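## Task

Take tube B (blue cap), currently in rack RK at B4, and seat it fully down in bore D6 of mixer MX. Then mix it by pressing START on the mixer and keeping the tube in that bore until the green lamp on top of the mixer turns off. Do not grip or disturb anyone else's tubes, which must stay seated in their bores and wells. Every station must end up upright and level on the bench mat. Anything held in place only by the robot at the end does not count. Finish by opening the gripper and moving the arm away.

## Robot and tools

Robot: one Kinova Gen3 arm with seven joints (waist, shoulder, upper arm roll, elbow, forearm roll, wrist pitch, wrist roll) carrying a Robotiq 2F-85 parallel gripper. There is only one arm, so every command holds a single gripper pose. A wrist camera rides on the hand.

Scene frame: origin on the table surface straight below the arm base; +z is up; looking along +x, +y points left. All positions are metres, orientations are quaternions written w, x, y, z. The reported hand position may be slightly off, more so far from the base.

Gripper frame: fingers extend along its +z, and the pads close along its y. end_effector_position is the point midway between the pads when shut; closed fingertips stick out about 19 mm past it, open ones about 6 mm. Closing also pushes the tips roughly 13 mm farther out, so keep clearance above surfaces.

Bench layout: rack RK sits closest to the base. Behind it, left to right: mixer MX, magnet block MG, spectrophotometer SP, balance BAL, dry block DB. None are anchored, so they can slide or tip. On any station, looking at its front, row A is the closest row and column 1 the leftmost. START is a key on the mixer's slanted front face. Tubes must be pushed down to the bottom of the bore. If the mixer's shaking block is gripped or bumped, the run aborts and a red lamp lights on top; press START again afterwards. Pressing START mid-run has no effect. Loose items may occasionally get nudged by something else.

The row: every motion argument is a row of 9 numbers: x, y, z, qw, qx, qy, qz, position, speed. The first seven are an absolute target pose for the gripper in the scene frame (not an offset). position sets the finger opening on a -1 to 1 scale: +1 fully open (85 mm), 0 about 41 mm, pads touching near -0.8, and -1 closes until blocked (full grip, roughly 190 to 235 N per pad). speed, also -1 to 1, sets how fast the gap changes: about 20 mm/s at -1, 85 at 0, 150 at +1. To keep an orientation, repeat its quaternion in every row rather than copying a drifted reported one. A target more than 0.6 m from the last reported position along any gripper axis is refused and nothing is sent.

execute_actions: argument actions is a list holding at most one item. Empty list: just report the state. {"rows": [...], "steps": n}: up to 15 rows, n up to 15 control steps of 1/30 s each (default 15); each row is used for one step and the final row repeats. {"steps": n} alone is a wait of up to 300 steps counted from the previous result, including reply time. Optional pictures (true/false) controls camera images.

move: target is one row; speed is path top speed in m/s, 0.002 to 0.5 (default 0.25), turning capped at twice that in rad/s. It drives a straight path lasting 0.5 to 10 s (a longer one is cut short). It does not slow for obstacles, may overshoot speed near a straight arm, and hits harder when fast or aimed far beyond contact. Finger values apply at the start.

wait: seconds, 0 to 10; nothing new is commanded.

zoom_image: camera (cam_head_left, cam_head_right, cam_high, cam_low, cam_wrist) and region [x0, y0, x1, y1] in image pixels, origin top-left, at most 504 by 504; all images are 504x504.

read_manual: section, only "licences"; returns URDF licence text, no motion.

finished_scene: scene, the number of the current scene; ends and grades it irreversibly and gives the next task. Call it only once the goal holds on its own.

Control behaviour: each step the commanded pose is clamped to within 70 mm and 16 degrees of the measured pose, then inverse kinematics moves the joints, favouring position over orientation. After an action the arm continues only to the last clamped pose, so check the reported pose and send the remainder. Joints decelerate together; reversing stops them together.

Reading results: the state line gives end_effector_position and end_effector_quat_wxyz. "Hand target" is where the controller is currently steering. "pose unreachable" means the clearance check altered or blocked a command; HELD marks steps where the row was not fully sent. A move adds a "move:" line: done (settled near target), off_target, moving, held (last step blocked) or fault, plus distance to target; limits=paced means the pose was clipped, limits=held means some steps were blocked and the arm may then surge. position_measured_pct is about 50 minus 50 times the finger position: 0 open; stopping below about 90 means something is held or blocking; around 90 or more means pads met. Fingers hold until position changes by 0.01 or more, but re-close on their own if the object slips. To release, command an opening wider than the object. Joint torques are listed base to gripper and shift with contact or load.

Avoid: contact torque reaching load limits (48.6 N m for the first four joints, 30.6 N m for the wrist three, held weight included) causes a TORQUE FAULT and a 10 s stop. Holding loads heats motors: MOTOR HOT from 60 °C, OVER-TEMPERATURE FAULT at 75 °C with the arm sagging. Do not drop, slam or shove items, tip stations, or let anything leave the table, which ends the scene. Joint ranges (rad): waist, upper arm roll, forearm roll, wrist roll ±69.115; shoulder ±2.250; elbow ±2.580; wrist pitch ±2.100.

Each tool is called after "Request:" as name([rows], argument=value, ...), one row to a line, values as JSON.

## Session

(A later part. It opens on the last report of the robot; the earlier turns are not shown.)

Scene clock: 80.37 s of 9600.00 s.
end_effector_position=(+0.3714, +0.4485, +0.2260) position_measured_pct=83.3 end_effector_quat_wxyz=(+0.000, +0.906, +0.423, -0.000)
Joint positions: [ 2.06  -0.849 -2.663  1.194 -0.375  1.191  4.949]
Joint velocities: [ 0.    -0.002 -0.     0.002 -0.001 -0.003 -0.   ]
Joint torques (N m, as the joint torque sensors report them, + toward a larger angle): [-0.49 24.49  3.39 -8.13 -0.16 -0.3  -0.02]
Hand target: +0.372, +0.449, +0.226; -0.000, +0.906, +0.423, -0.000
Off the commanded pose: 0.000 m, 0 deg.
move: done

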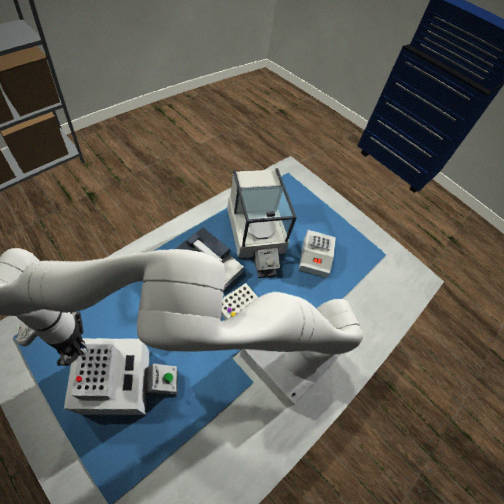

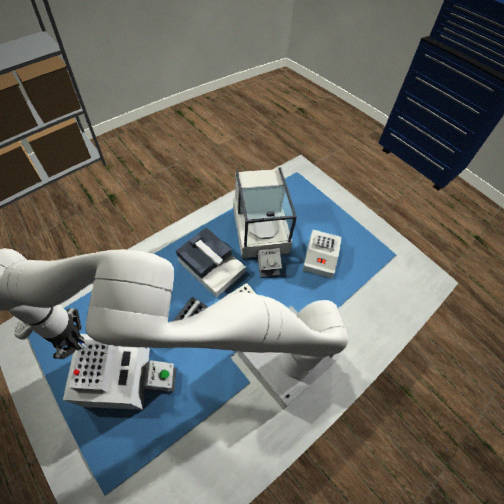

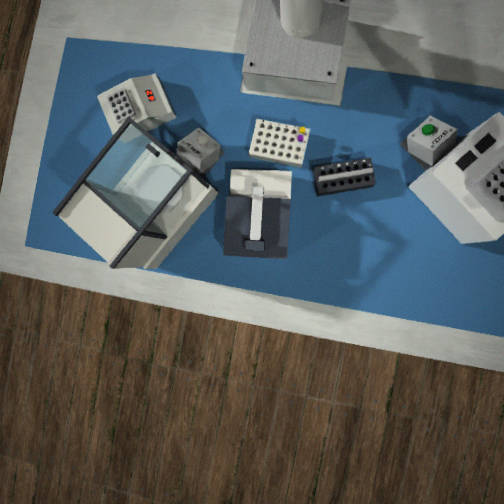

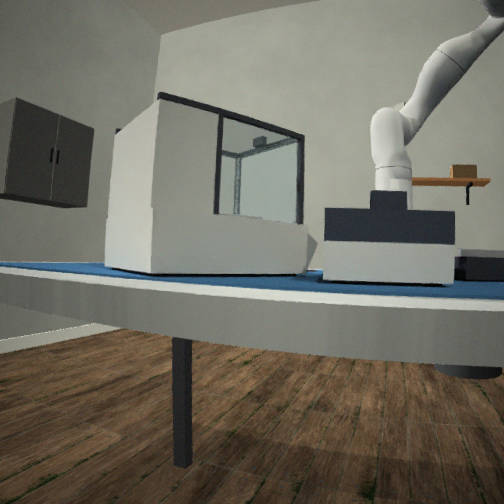

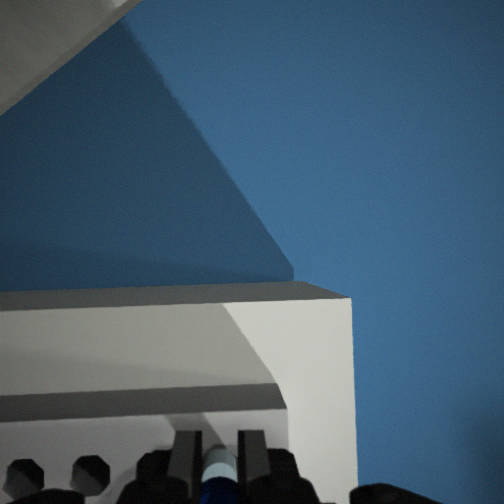

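Request:
move(target=[0.3716, 0.4487, 0.214, 0, 0.906, 0.423, 0, -1, 0], speed=0.015)

Scene clock: 83.20 s of 9600.00 s.
end_effector_position=(+0.3714, +0.4485, +0.2151) position_measured_pct=83.3 end_effector_quat_wxyz=(-0.000, +0.906, +0.423, -0.000)
Joint positions: [ 2.06  -0.86  -2.667  1.21  -0.381  1.164  4.955]
Joint velocities: [-0.001  0.001 -0.     0.003 -0.    -0.002  0.   ]
Joint torques (N m, as the joint torque sensors report them, + toward a larger angle): [ 0.13 22.13  3.81 -7.83 -0.16 -1.03  0.09]
Hand target: +0.372, +0.449, +0.214; -0.000, +0.906, +0.423, -0.000
Off the commanded pose: 0.001 m, 0 deg.
move: done

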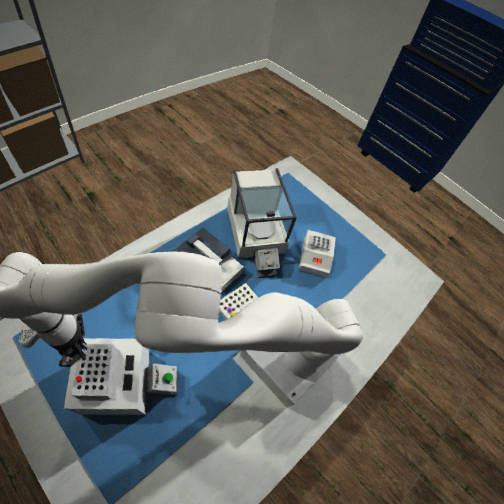

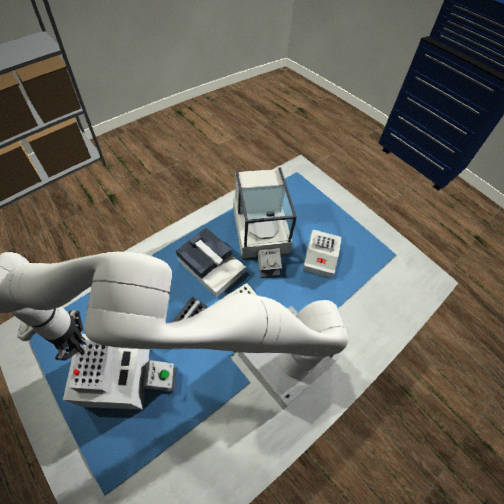

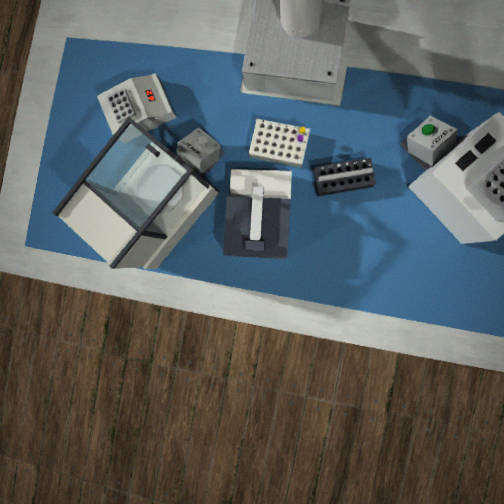

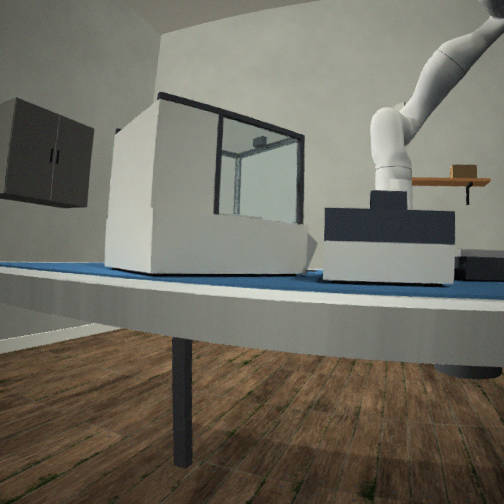

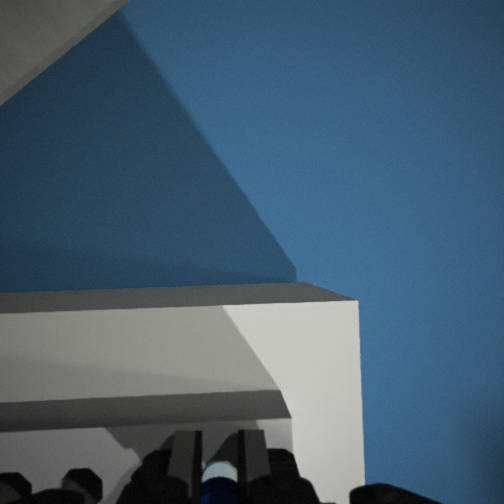

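Request:
move(target=[0.3716, 0.4487, 0.217, 0, 0.906, 0.423, 0, -0.3, 0], speed=0.02)

Request:
move(target=[0.3716, 0.4487, 0.30, 0, 0.906, 0.423, 0, -0.3, 0], speed=0.06)

Scene clock: 86.90 s of 9600.00 s.
end_effector_position=(+0.3716, +0.4487, +0.2170) position_measured_pct=65.1 end_effector_quat_wxyz=(-0.000, +0.906, +0.423, +0.000)
Joint positions: [ 2.06  -0.859 -2.666  1.206 -0.38   1.169  4.953]
Joint velocities: [ 0.     0.    -0.    -0.001 -0.001  0.001  0.004]
Joint torques (N m, as the joint torque sensors report them, + toward a larger angle): [-0.16 23.93  3.74 -8.01 -0.2  -0.19  0.11]
Hand target: +0.372, +0.449, +0.217; +0.000, +0.906, +0.423, +0.000
Off the commanded pose: 0.000 m, 0 deg.
move: done

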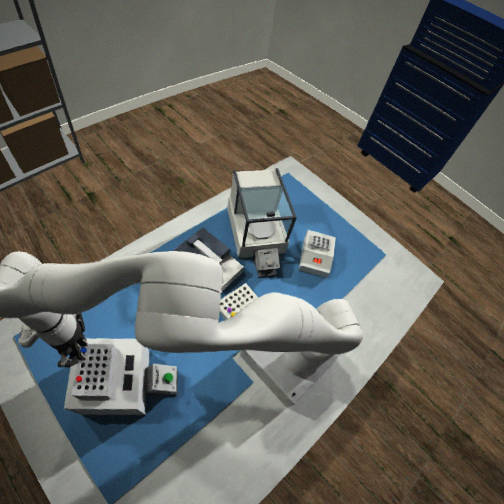

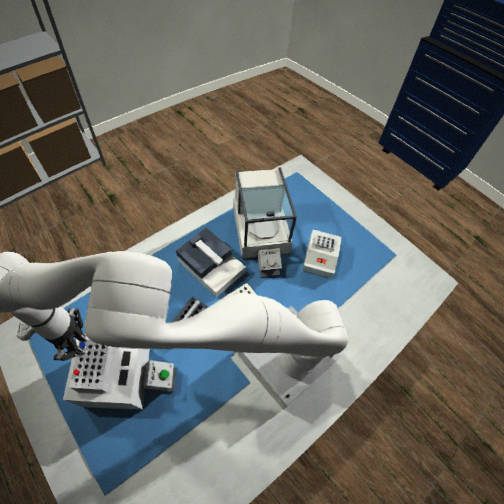

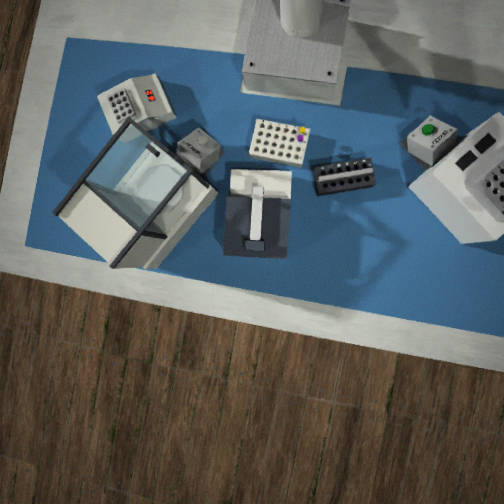

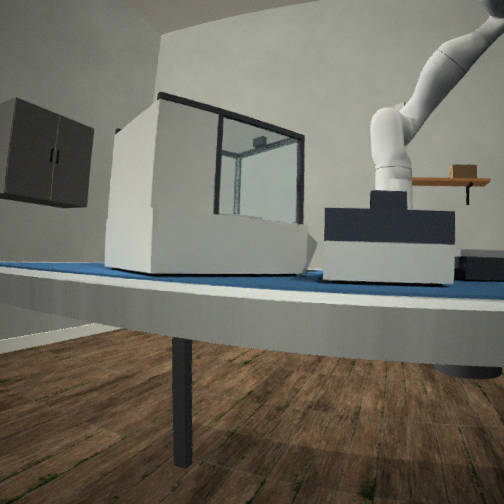

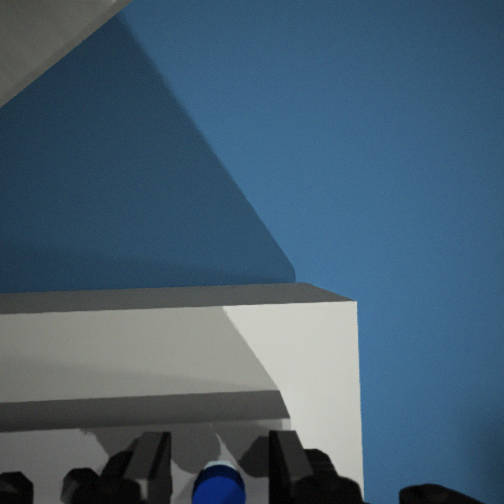

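Scene clock: 88.63 s of 9600.00 s.
end_effector_position=(+0.3717, +0.4488, +0.2999) position_measured_pct=65.1 end_effector_quat_wxyz=(+0.000, +0.906, +0.423, +0.000)
Joint positions: [ 2.065 -0.785 -2.644  1.068 -0.346  1.371  4.916]
Joint velocities: [ 0.001  0.     0.001 -0.003  0.     0.004 -0.   ]
Joint torques (N m, as the joint torque sensors report them, + toward a larger angle): [-0.41 23.57  3.35 -8.55 -0.17 -0.18  0.22]
Hand target: +0.372, +0.449, +0.300; +0.000, +0.906, +0.423, +0.000
Off the commanded pose: 0.000 m, 0 deg.
move: done

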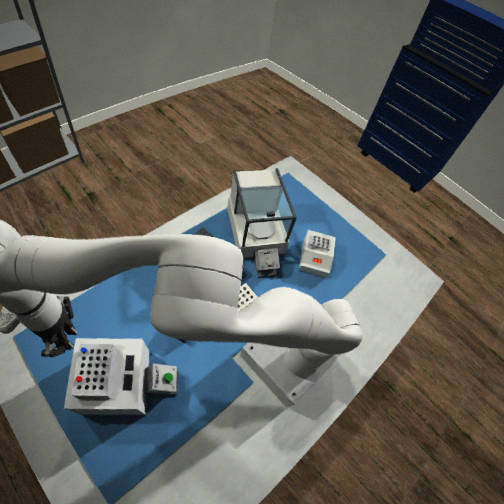

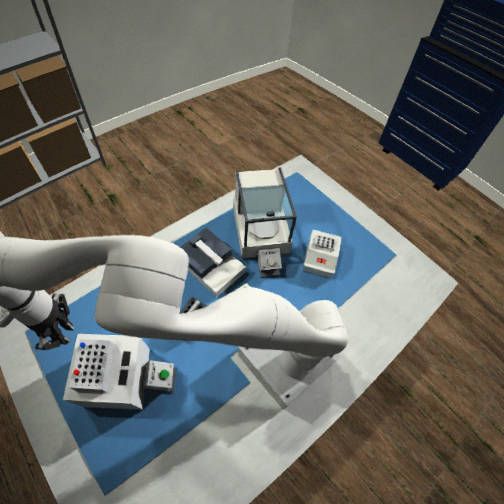

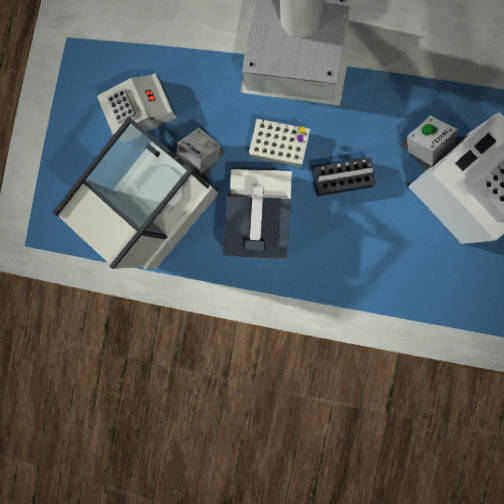

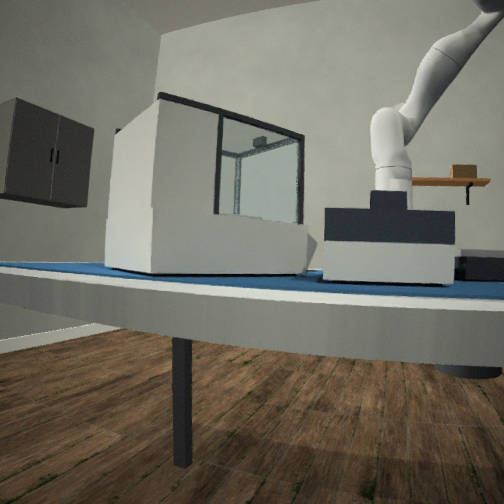

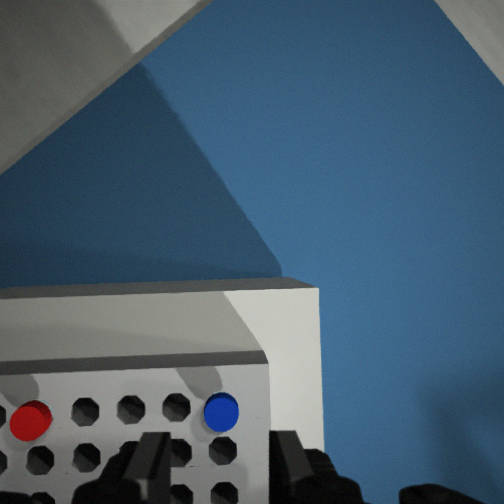

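Request:
move(target=[0.3716, 0.4487, 0.25, 0, 0.906, 0.423, 0, -1, 0], speed=0.06)

Request:
move(target=[0.3716, 0.4487, 0.225, 0, 0.906, 0.423, 0, -1, 0], speed=0.01)

Scene clock: 93.10 s of 9600.00 s.
end_effector_position=(+0.3715, +0.4487, +0.2501) position_measured_pct=91.7 end_effector_quat_wxyz=(-0.000, +0.906, +0.423, -0.000)
Joint positions: [ 2.06  -0.825 -2.656  1.159 -0.364  1.247  4.939]
Joint velocities: [-0.    -0.001 -0.     0.002  0.    -0.004  0.001]
Joint torques (N m, as the joint torque sensors report them, + toward a larger angle): [ 0.06 23.82  3.49 -8.21  0.35 -0.17  0.3 ]
Hand target: +0.372, +0.449, +0.250; -0.000, +0.906, +0.423, -0.000
Off the commanded pose: 0.000 m, 0 deg.
move: done

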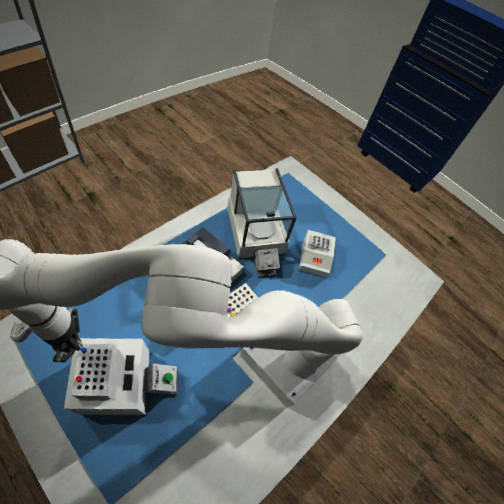

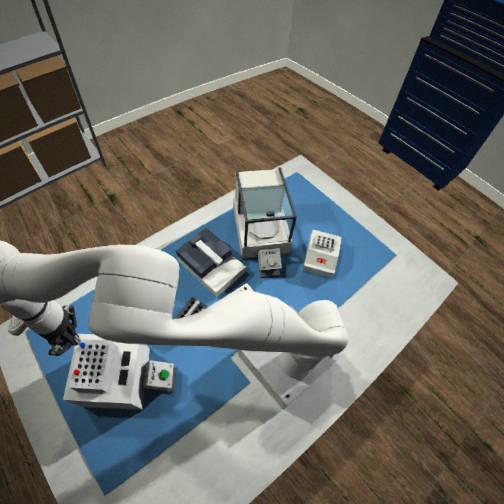

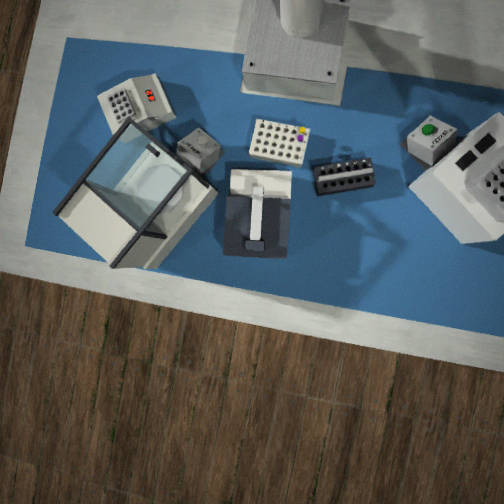

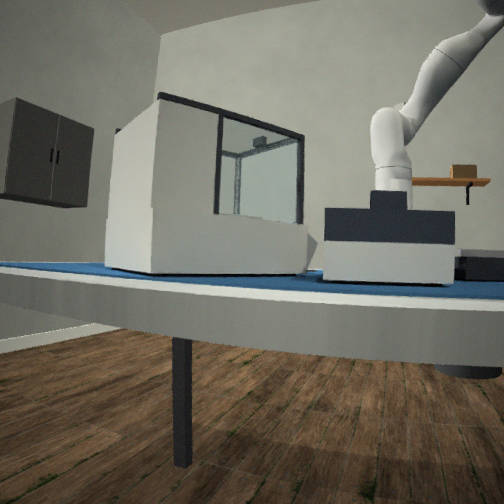

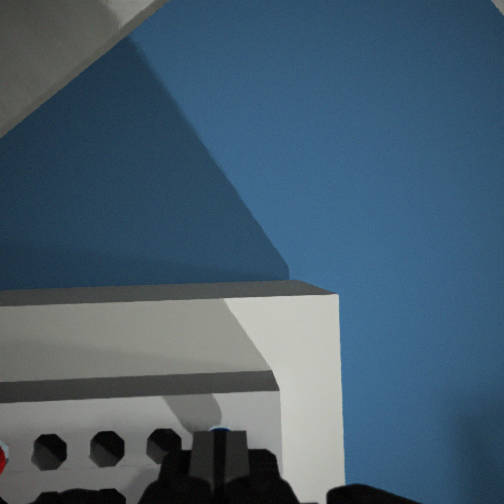

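Scene clock: 95.83 s of 9600.00 s.
end_effector_position=(+0.3722, +0.4492, +0.2278) position_measured_pct=91.7 end_effector_quat_wxyz=(-0.001, +0.906, +0.423, +0.002)
Joint positions: [ 2.06  -0.846 -2.662  1.194 -0.376  1.189  4.95 ]
Joint velocities: [-0.     0.001  0.     0.001 -0.001 -0.002  0.   ]
Joint torques (N m, as the joint torque sensors report them, + toward a larger angle): [-0.18 20.61  2.67 -7.06 -0.12 -0.81  0.31]
Hand target: +0.372, +0.449, +0.225; -0.000, +0.906, +0.423, -0.000
Off the commanded pose: 0.003 m, 0 deg.
move: done

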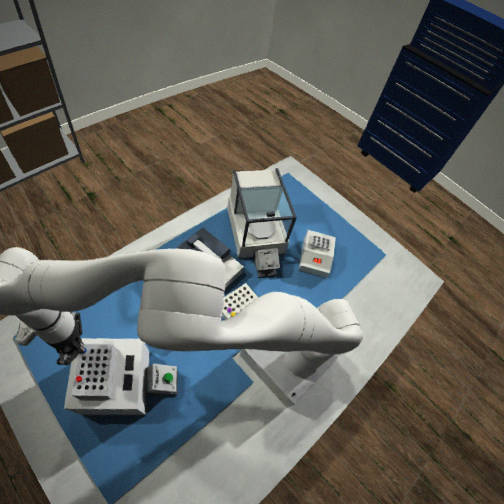

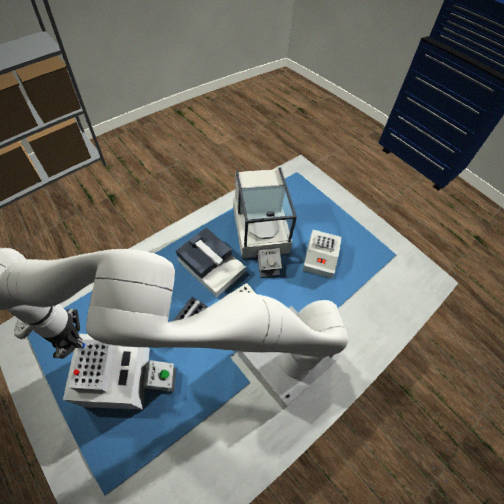

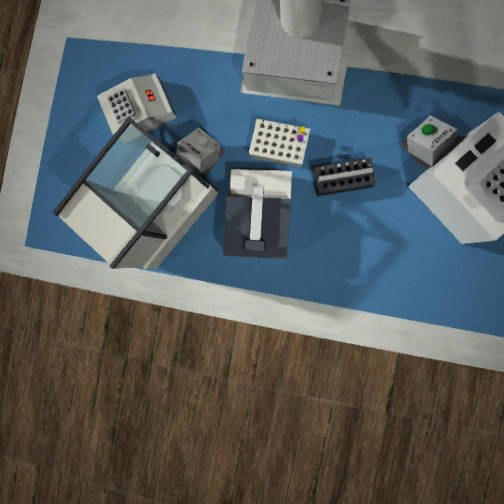

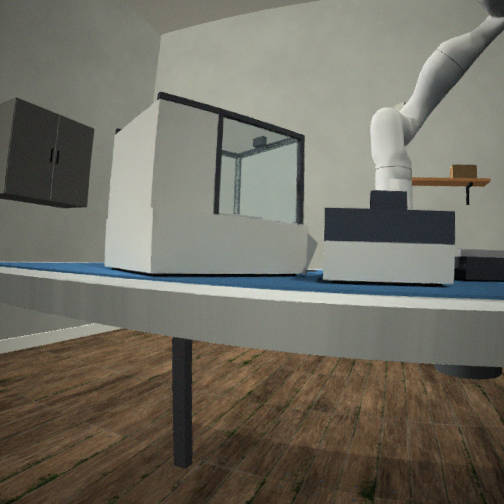

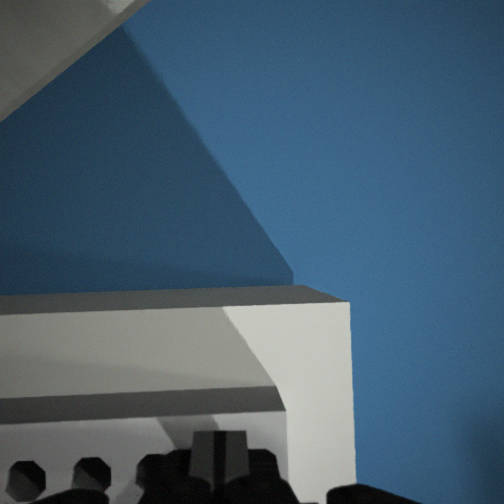

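Request:
move(target=[0.3716, 0.4487, 0.221, 0, 0.906, 0.423, 0, -1, 0], speed=0.01)

Scene clock: 99.13 s of 9600.00 s.
end_effector_position=(+0.3728, +0.4497, +0.2271) position_measured_pct=91.7 end_effector_quat_wxyz=(-0.002, +0.906, +0.423, +0.004)
Joint positions: [ 2.059 -0.845 -2.662  1.198 -0.378  1.182  4.952]
Joint velocities: [ 0.     0.    -0.     0.001 -0.002 -0.001  0.   ]
Joint torques (N m, as the joint torque sensors report them, + toward a larger angle): [ 0.08 16.18  2.46 -5.74 -0.43 -1.85 -0.09]
Hand target: +0.372, +0.449, +0.221; -0.000, +0.906, +0.423, -0.000
Off the commanded pose: 0.006 m, 1 deg.
move: off_target

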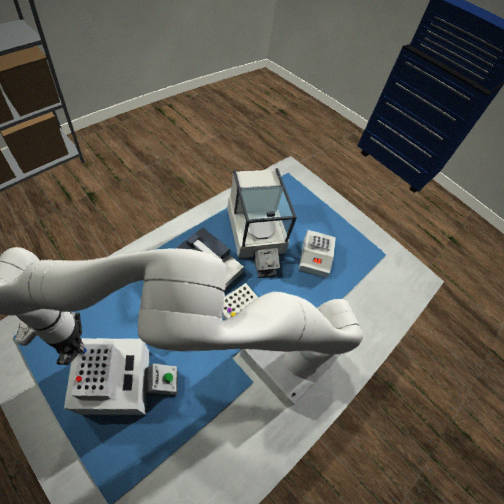

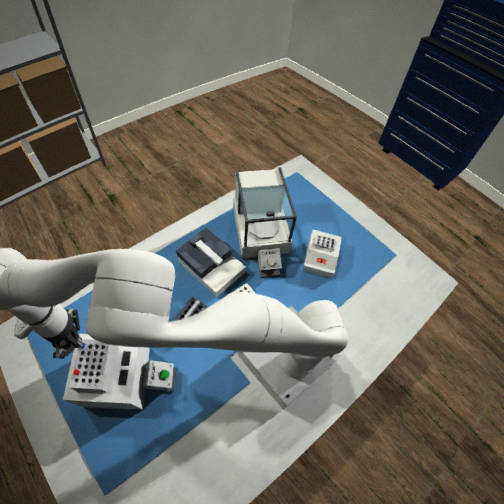

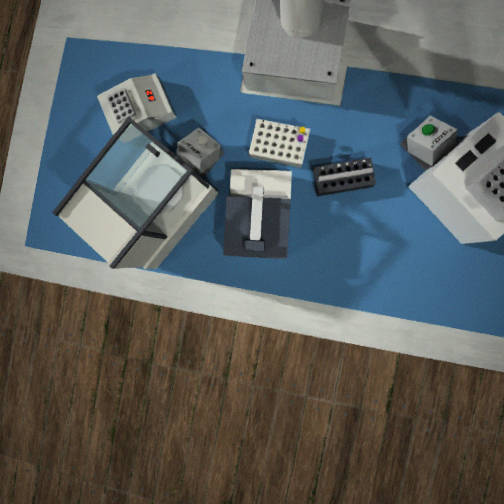

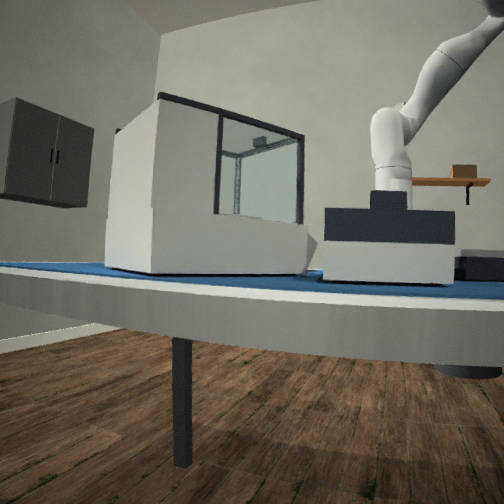

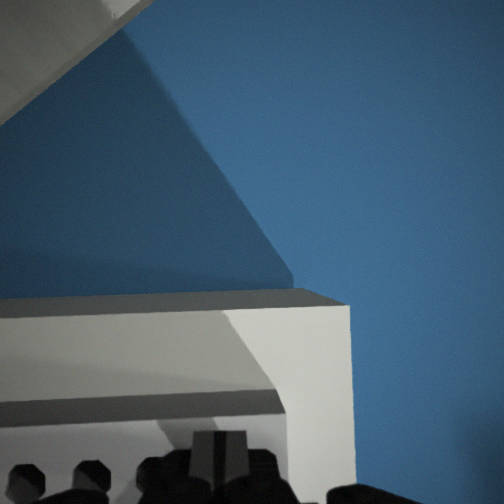

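Request:
move(target=[0.3716, 0.4487, 0.27, 0, 0.906, 0.423, 0, -1, 0], speed=0.08)

Request:
move(target=[0.19, 0.30, 0.30, 0, 0.906, 0.423, 0, -1, 0], speed=0.2)

Scene clock: 109.90 s of 9600.00 s.
end_effector_position=(+0.3717, +0.4487, +0.2699) position_measured_pct=91.7 end_effector_quat_wxyz=(+0.000, +0.906, +0.423, +0.000)
Joint positions: [ 2.061 -0.808 -2.65   1.125 -0.357  1.295  4.93 ]
Joint velocities: [ 0.001  0.     0.001 -0.003 -0.     0.004 -0.002]
Joint torques (N m, as the joint torque sensors report them, + toward a larger angle): [-0.22 23.96  3.24 -8.02  0.24  0.11  0.09]
Hand target: +0.372, +0.449, +0.270; +0.000, +0.906, +0.423, +0.000
Off the commanded pose: 0.000 m, 0 deg.
move: done

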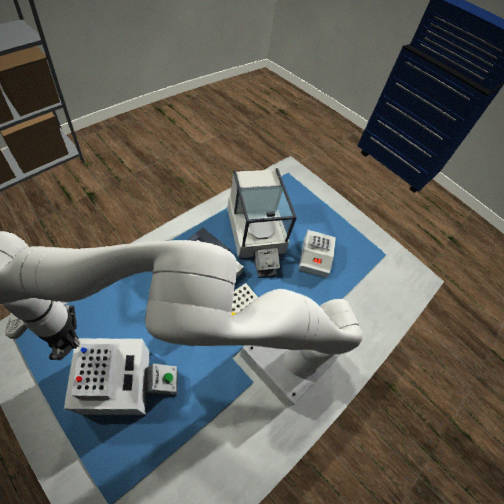

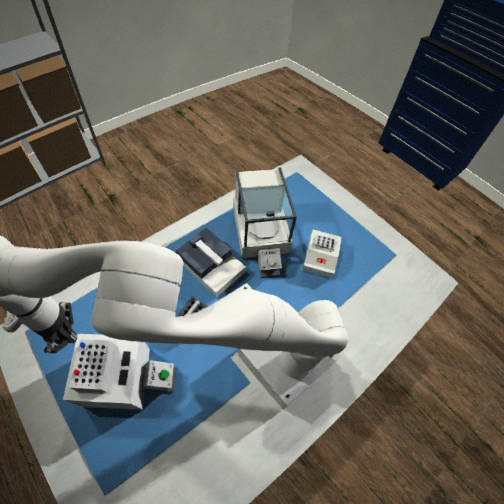

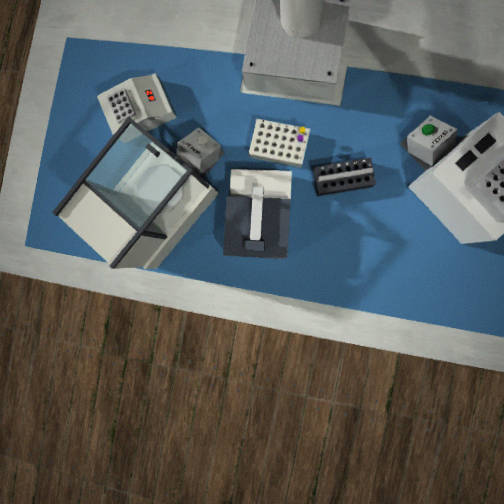

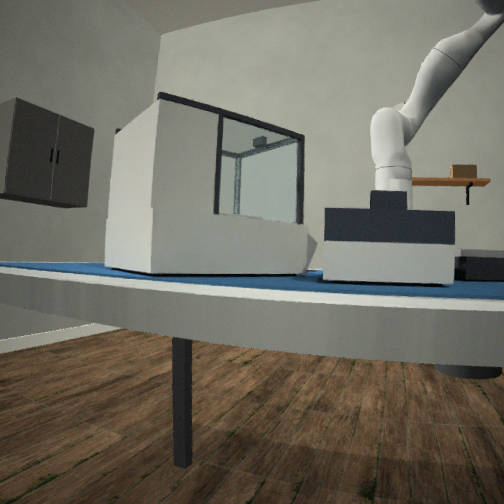

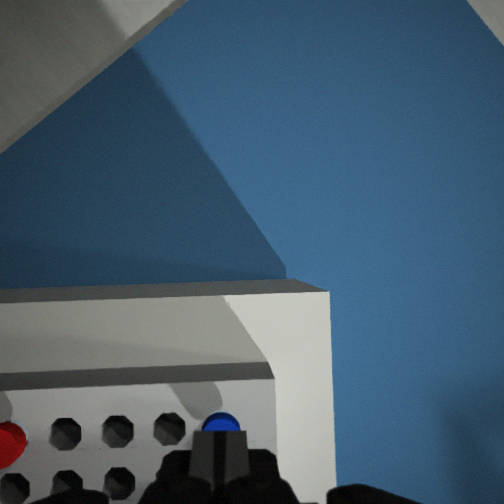

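Scene clock: 111.67 s of 9600.00 s.
end_effector_position=(+0.1902, +0.3000, +0.3001) position_measured_pct=91.7 end_effector_quat_wxyz=(+0.000, +0.906, +0.423, +0.000)
Joint positions: [ 1.687 -0.282 -2.552  1.901 -0.177  1.018  4.765]
Joint velocities: [-0.006  0.006 -0.002  0.001  0.003 -0.001 -0.001]
Joint torques (N m, as the joint torque sensors report them, + toward a larger angle): [-0.38 12.13  2.01 -7.38 -0.19 -0.19  0.36]
Hand target: +0.190, +0.300, +0.300; -0.000, +0.906, +0.424, +0.000
Off the commanded pose: 0.000 m, 0 deg.
move: done

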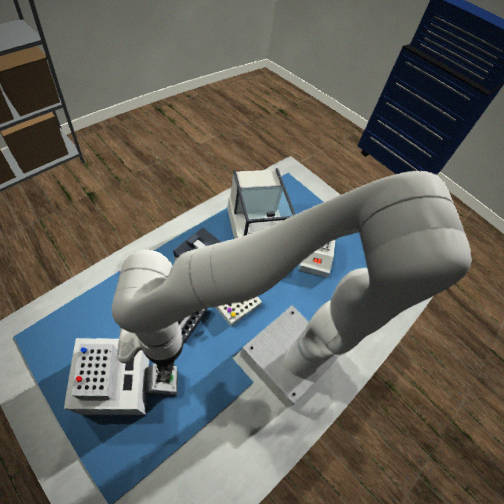

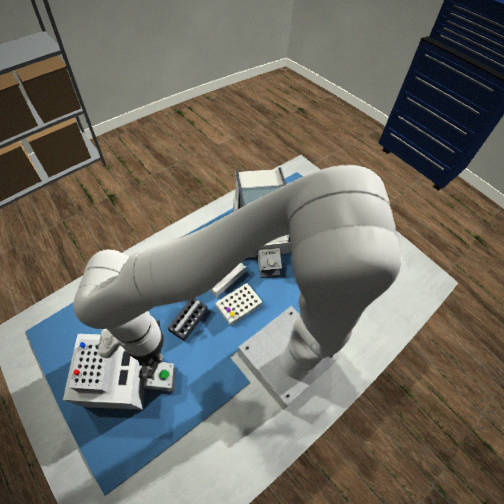

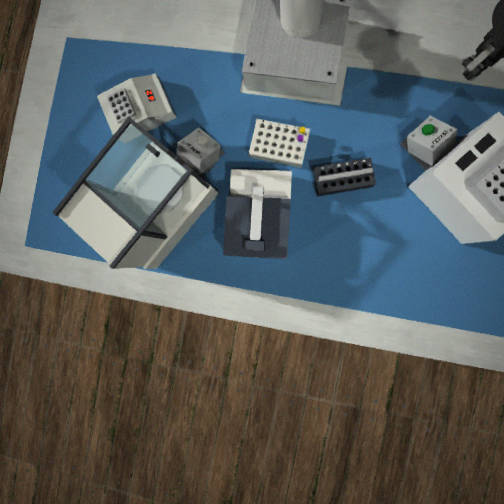

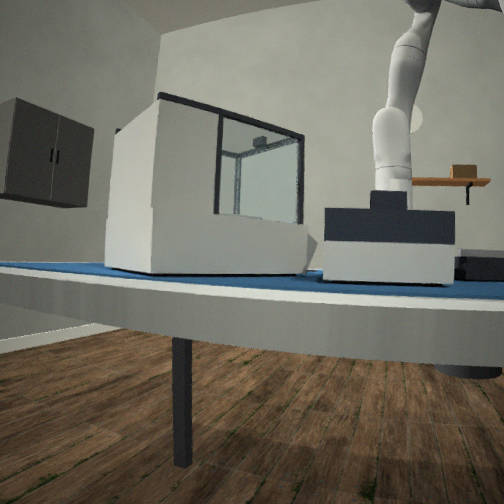

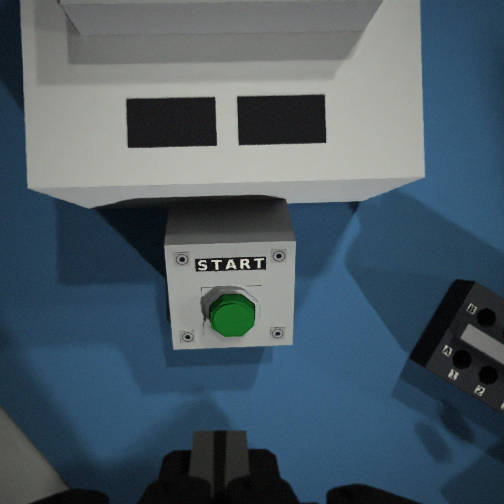

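Request:
move(target=[0.2077, 0.3114, 0.16, 0, 0.906, 0.423, 0, -1, 0], speed=0.12)

Scene clock: 118.67 s of 9600.00 s.
end_effector_position=(+0.2072, +0.3114, +0.1602) position_measured_pct=91.7 end_effector_quat_wxyz=(-0.000, +0.906, +0.424, -0.000)
Joint positions: [ 1.858 -0.573 -2.691  2.046 -0.413  0.618  5.002]
Joint velocities: [ 0.005 -0.006 -0.002  0.001 -0.002 -0.002  0.003]
Joint torques (N m, as the joint torque sensors report them, + toward a larger angle): [-0.32 15.63  2.43 -5.1  -0.23 -0.1   0.07]
Hand target: +0.207, +0.311, +0.160; -0.000, +0.906, +0.423, -0.000
Off the commanded pose: 0.001 m, 0 deg.
move: done

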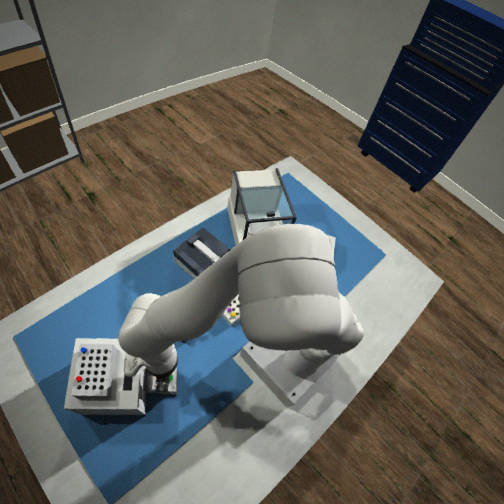

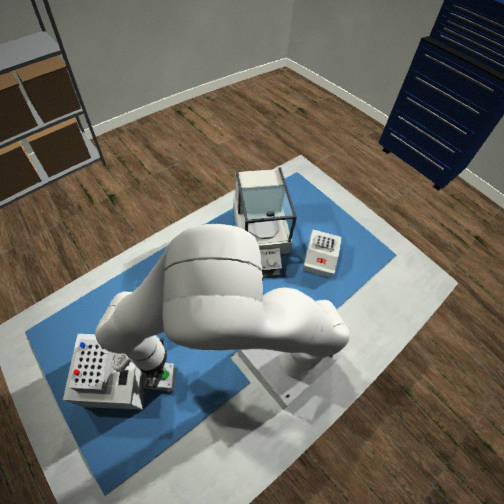

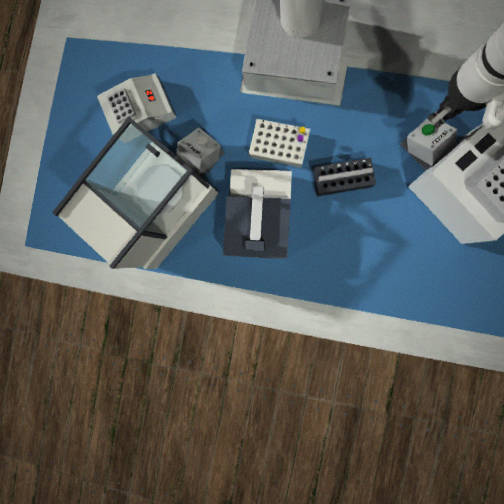

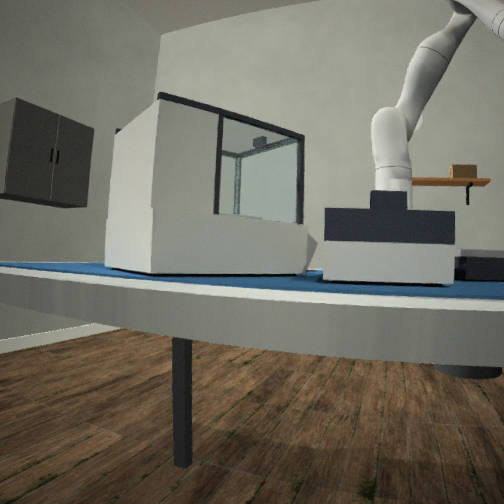

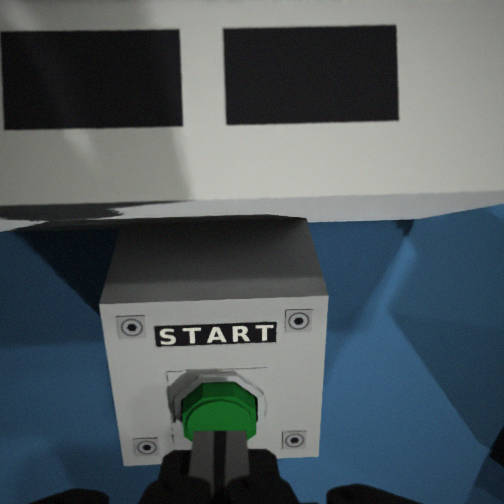

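Request:
move(target=[0.2103, 0.3145, 0.128, 0, 0.906, 0.423, 0, -1, 0], speed=0.02)

Scene clock: 124.03 s of 9600.00 s.
end_effector_position=(+0.2102, +0.3146, +0.1282) position_measured_pct=91.7 end_effector_quat_wxyz=(-0.000, +0.906, +0.423, -0.000)
Joint positions: [ 1.904 -0.645 -2.747  2.057 -0.464  0.532  5.046]
Joint velocities: [ 0.003 -0.004 -0.002  0.001 -0.003 -0.003  0.004]
Joint torques (N m, as the joint torque sensors report them, + toward a larger angle): [-0.36 16.22  2.75 -3.28 -0.17 -0.03  0.02]
Hand target: +0.210, +0.315, +0.128; -0.000, +0.906, +0.423, -0.000
Off the commanded pose: 0.000 m, 0 deg.
move: done

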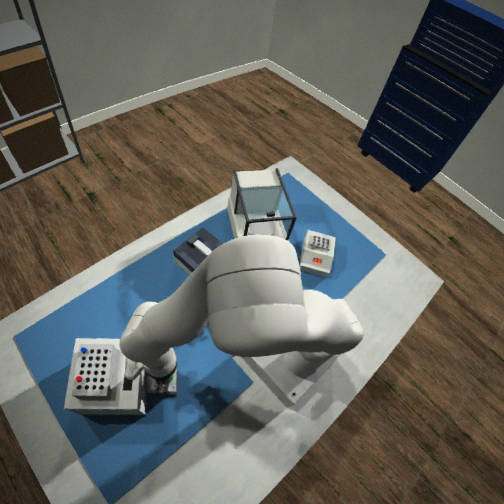

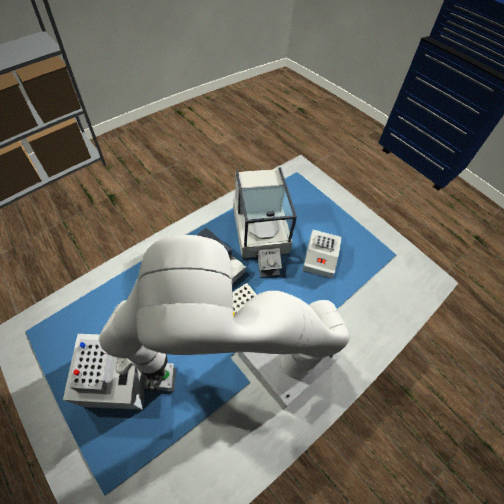

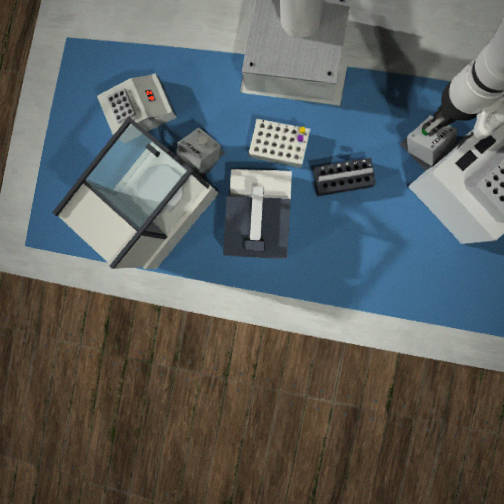

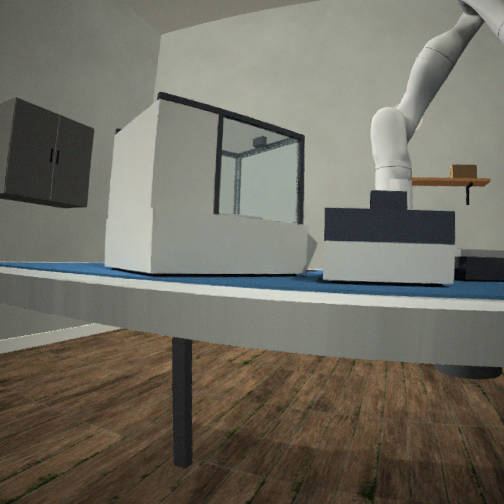

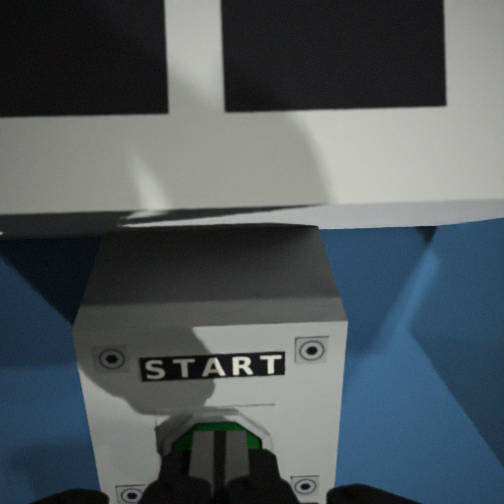

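Request:
move(target=[0.2103, 0.3145, 0.112, 0, 0.906, 0.423, 0, -1, 0], speed=0.015)

Scene clock: 127.07 s of 9600.00 s.
end_effector_position=(+0.2113, +0.3158, +0.1176) position_measured_pct=91.7 end_effector_quat_wxyz=(-0.004, +0.906, +0.422, +0.003)
Joint positions: [ 1.927 -0.665 -2.774  2.067 -0.488  0.491  5.069]
Joint velocities: [ 0.003  0.001 -0.002  0.002 -0.004 -0.003  0.004]
Joint torques (N m, as the joint torque sensors report them, + toward a larger angle): [-0.03  4.34 -0.15 -4.5  -0.51 -2.99 -0.24]
Hand target: +0.210, +0.314, +0.112; -0.000, +0.906, +0.423, -0.000
Off the commanded pose: 0.006 m, 1 deg.
move: off_target

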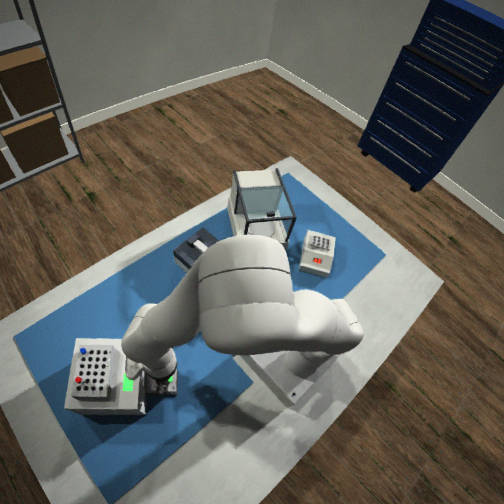

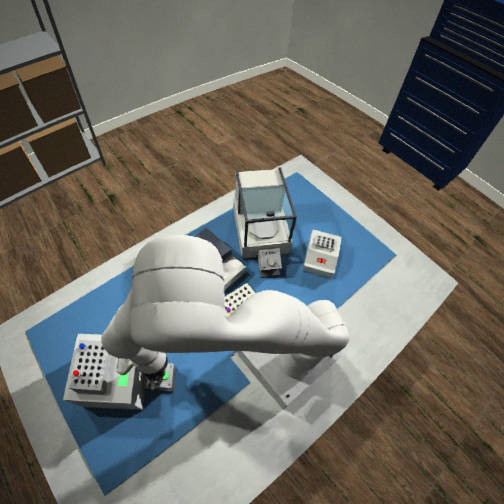

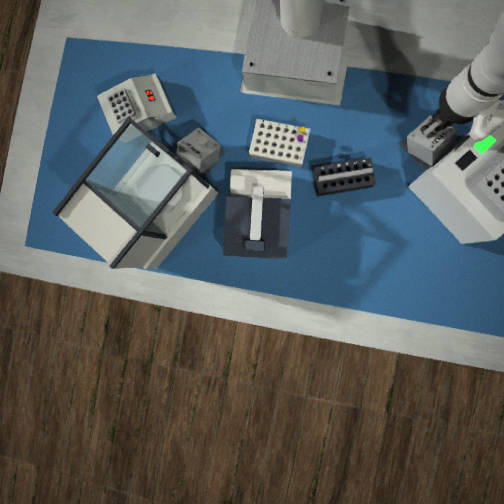

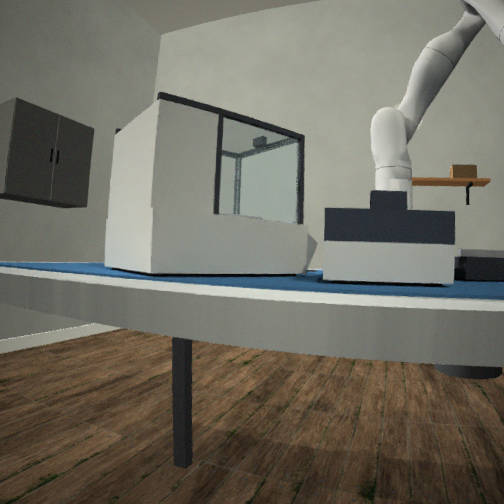

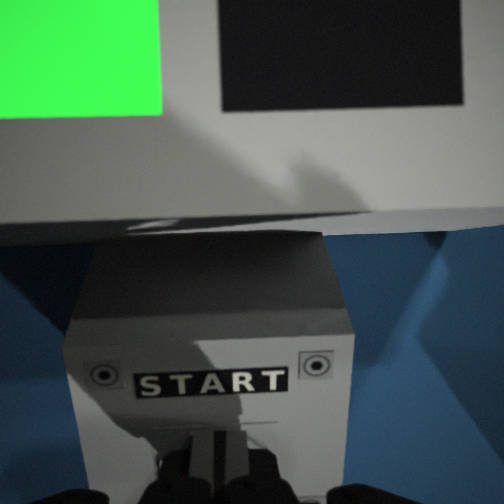

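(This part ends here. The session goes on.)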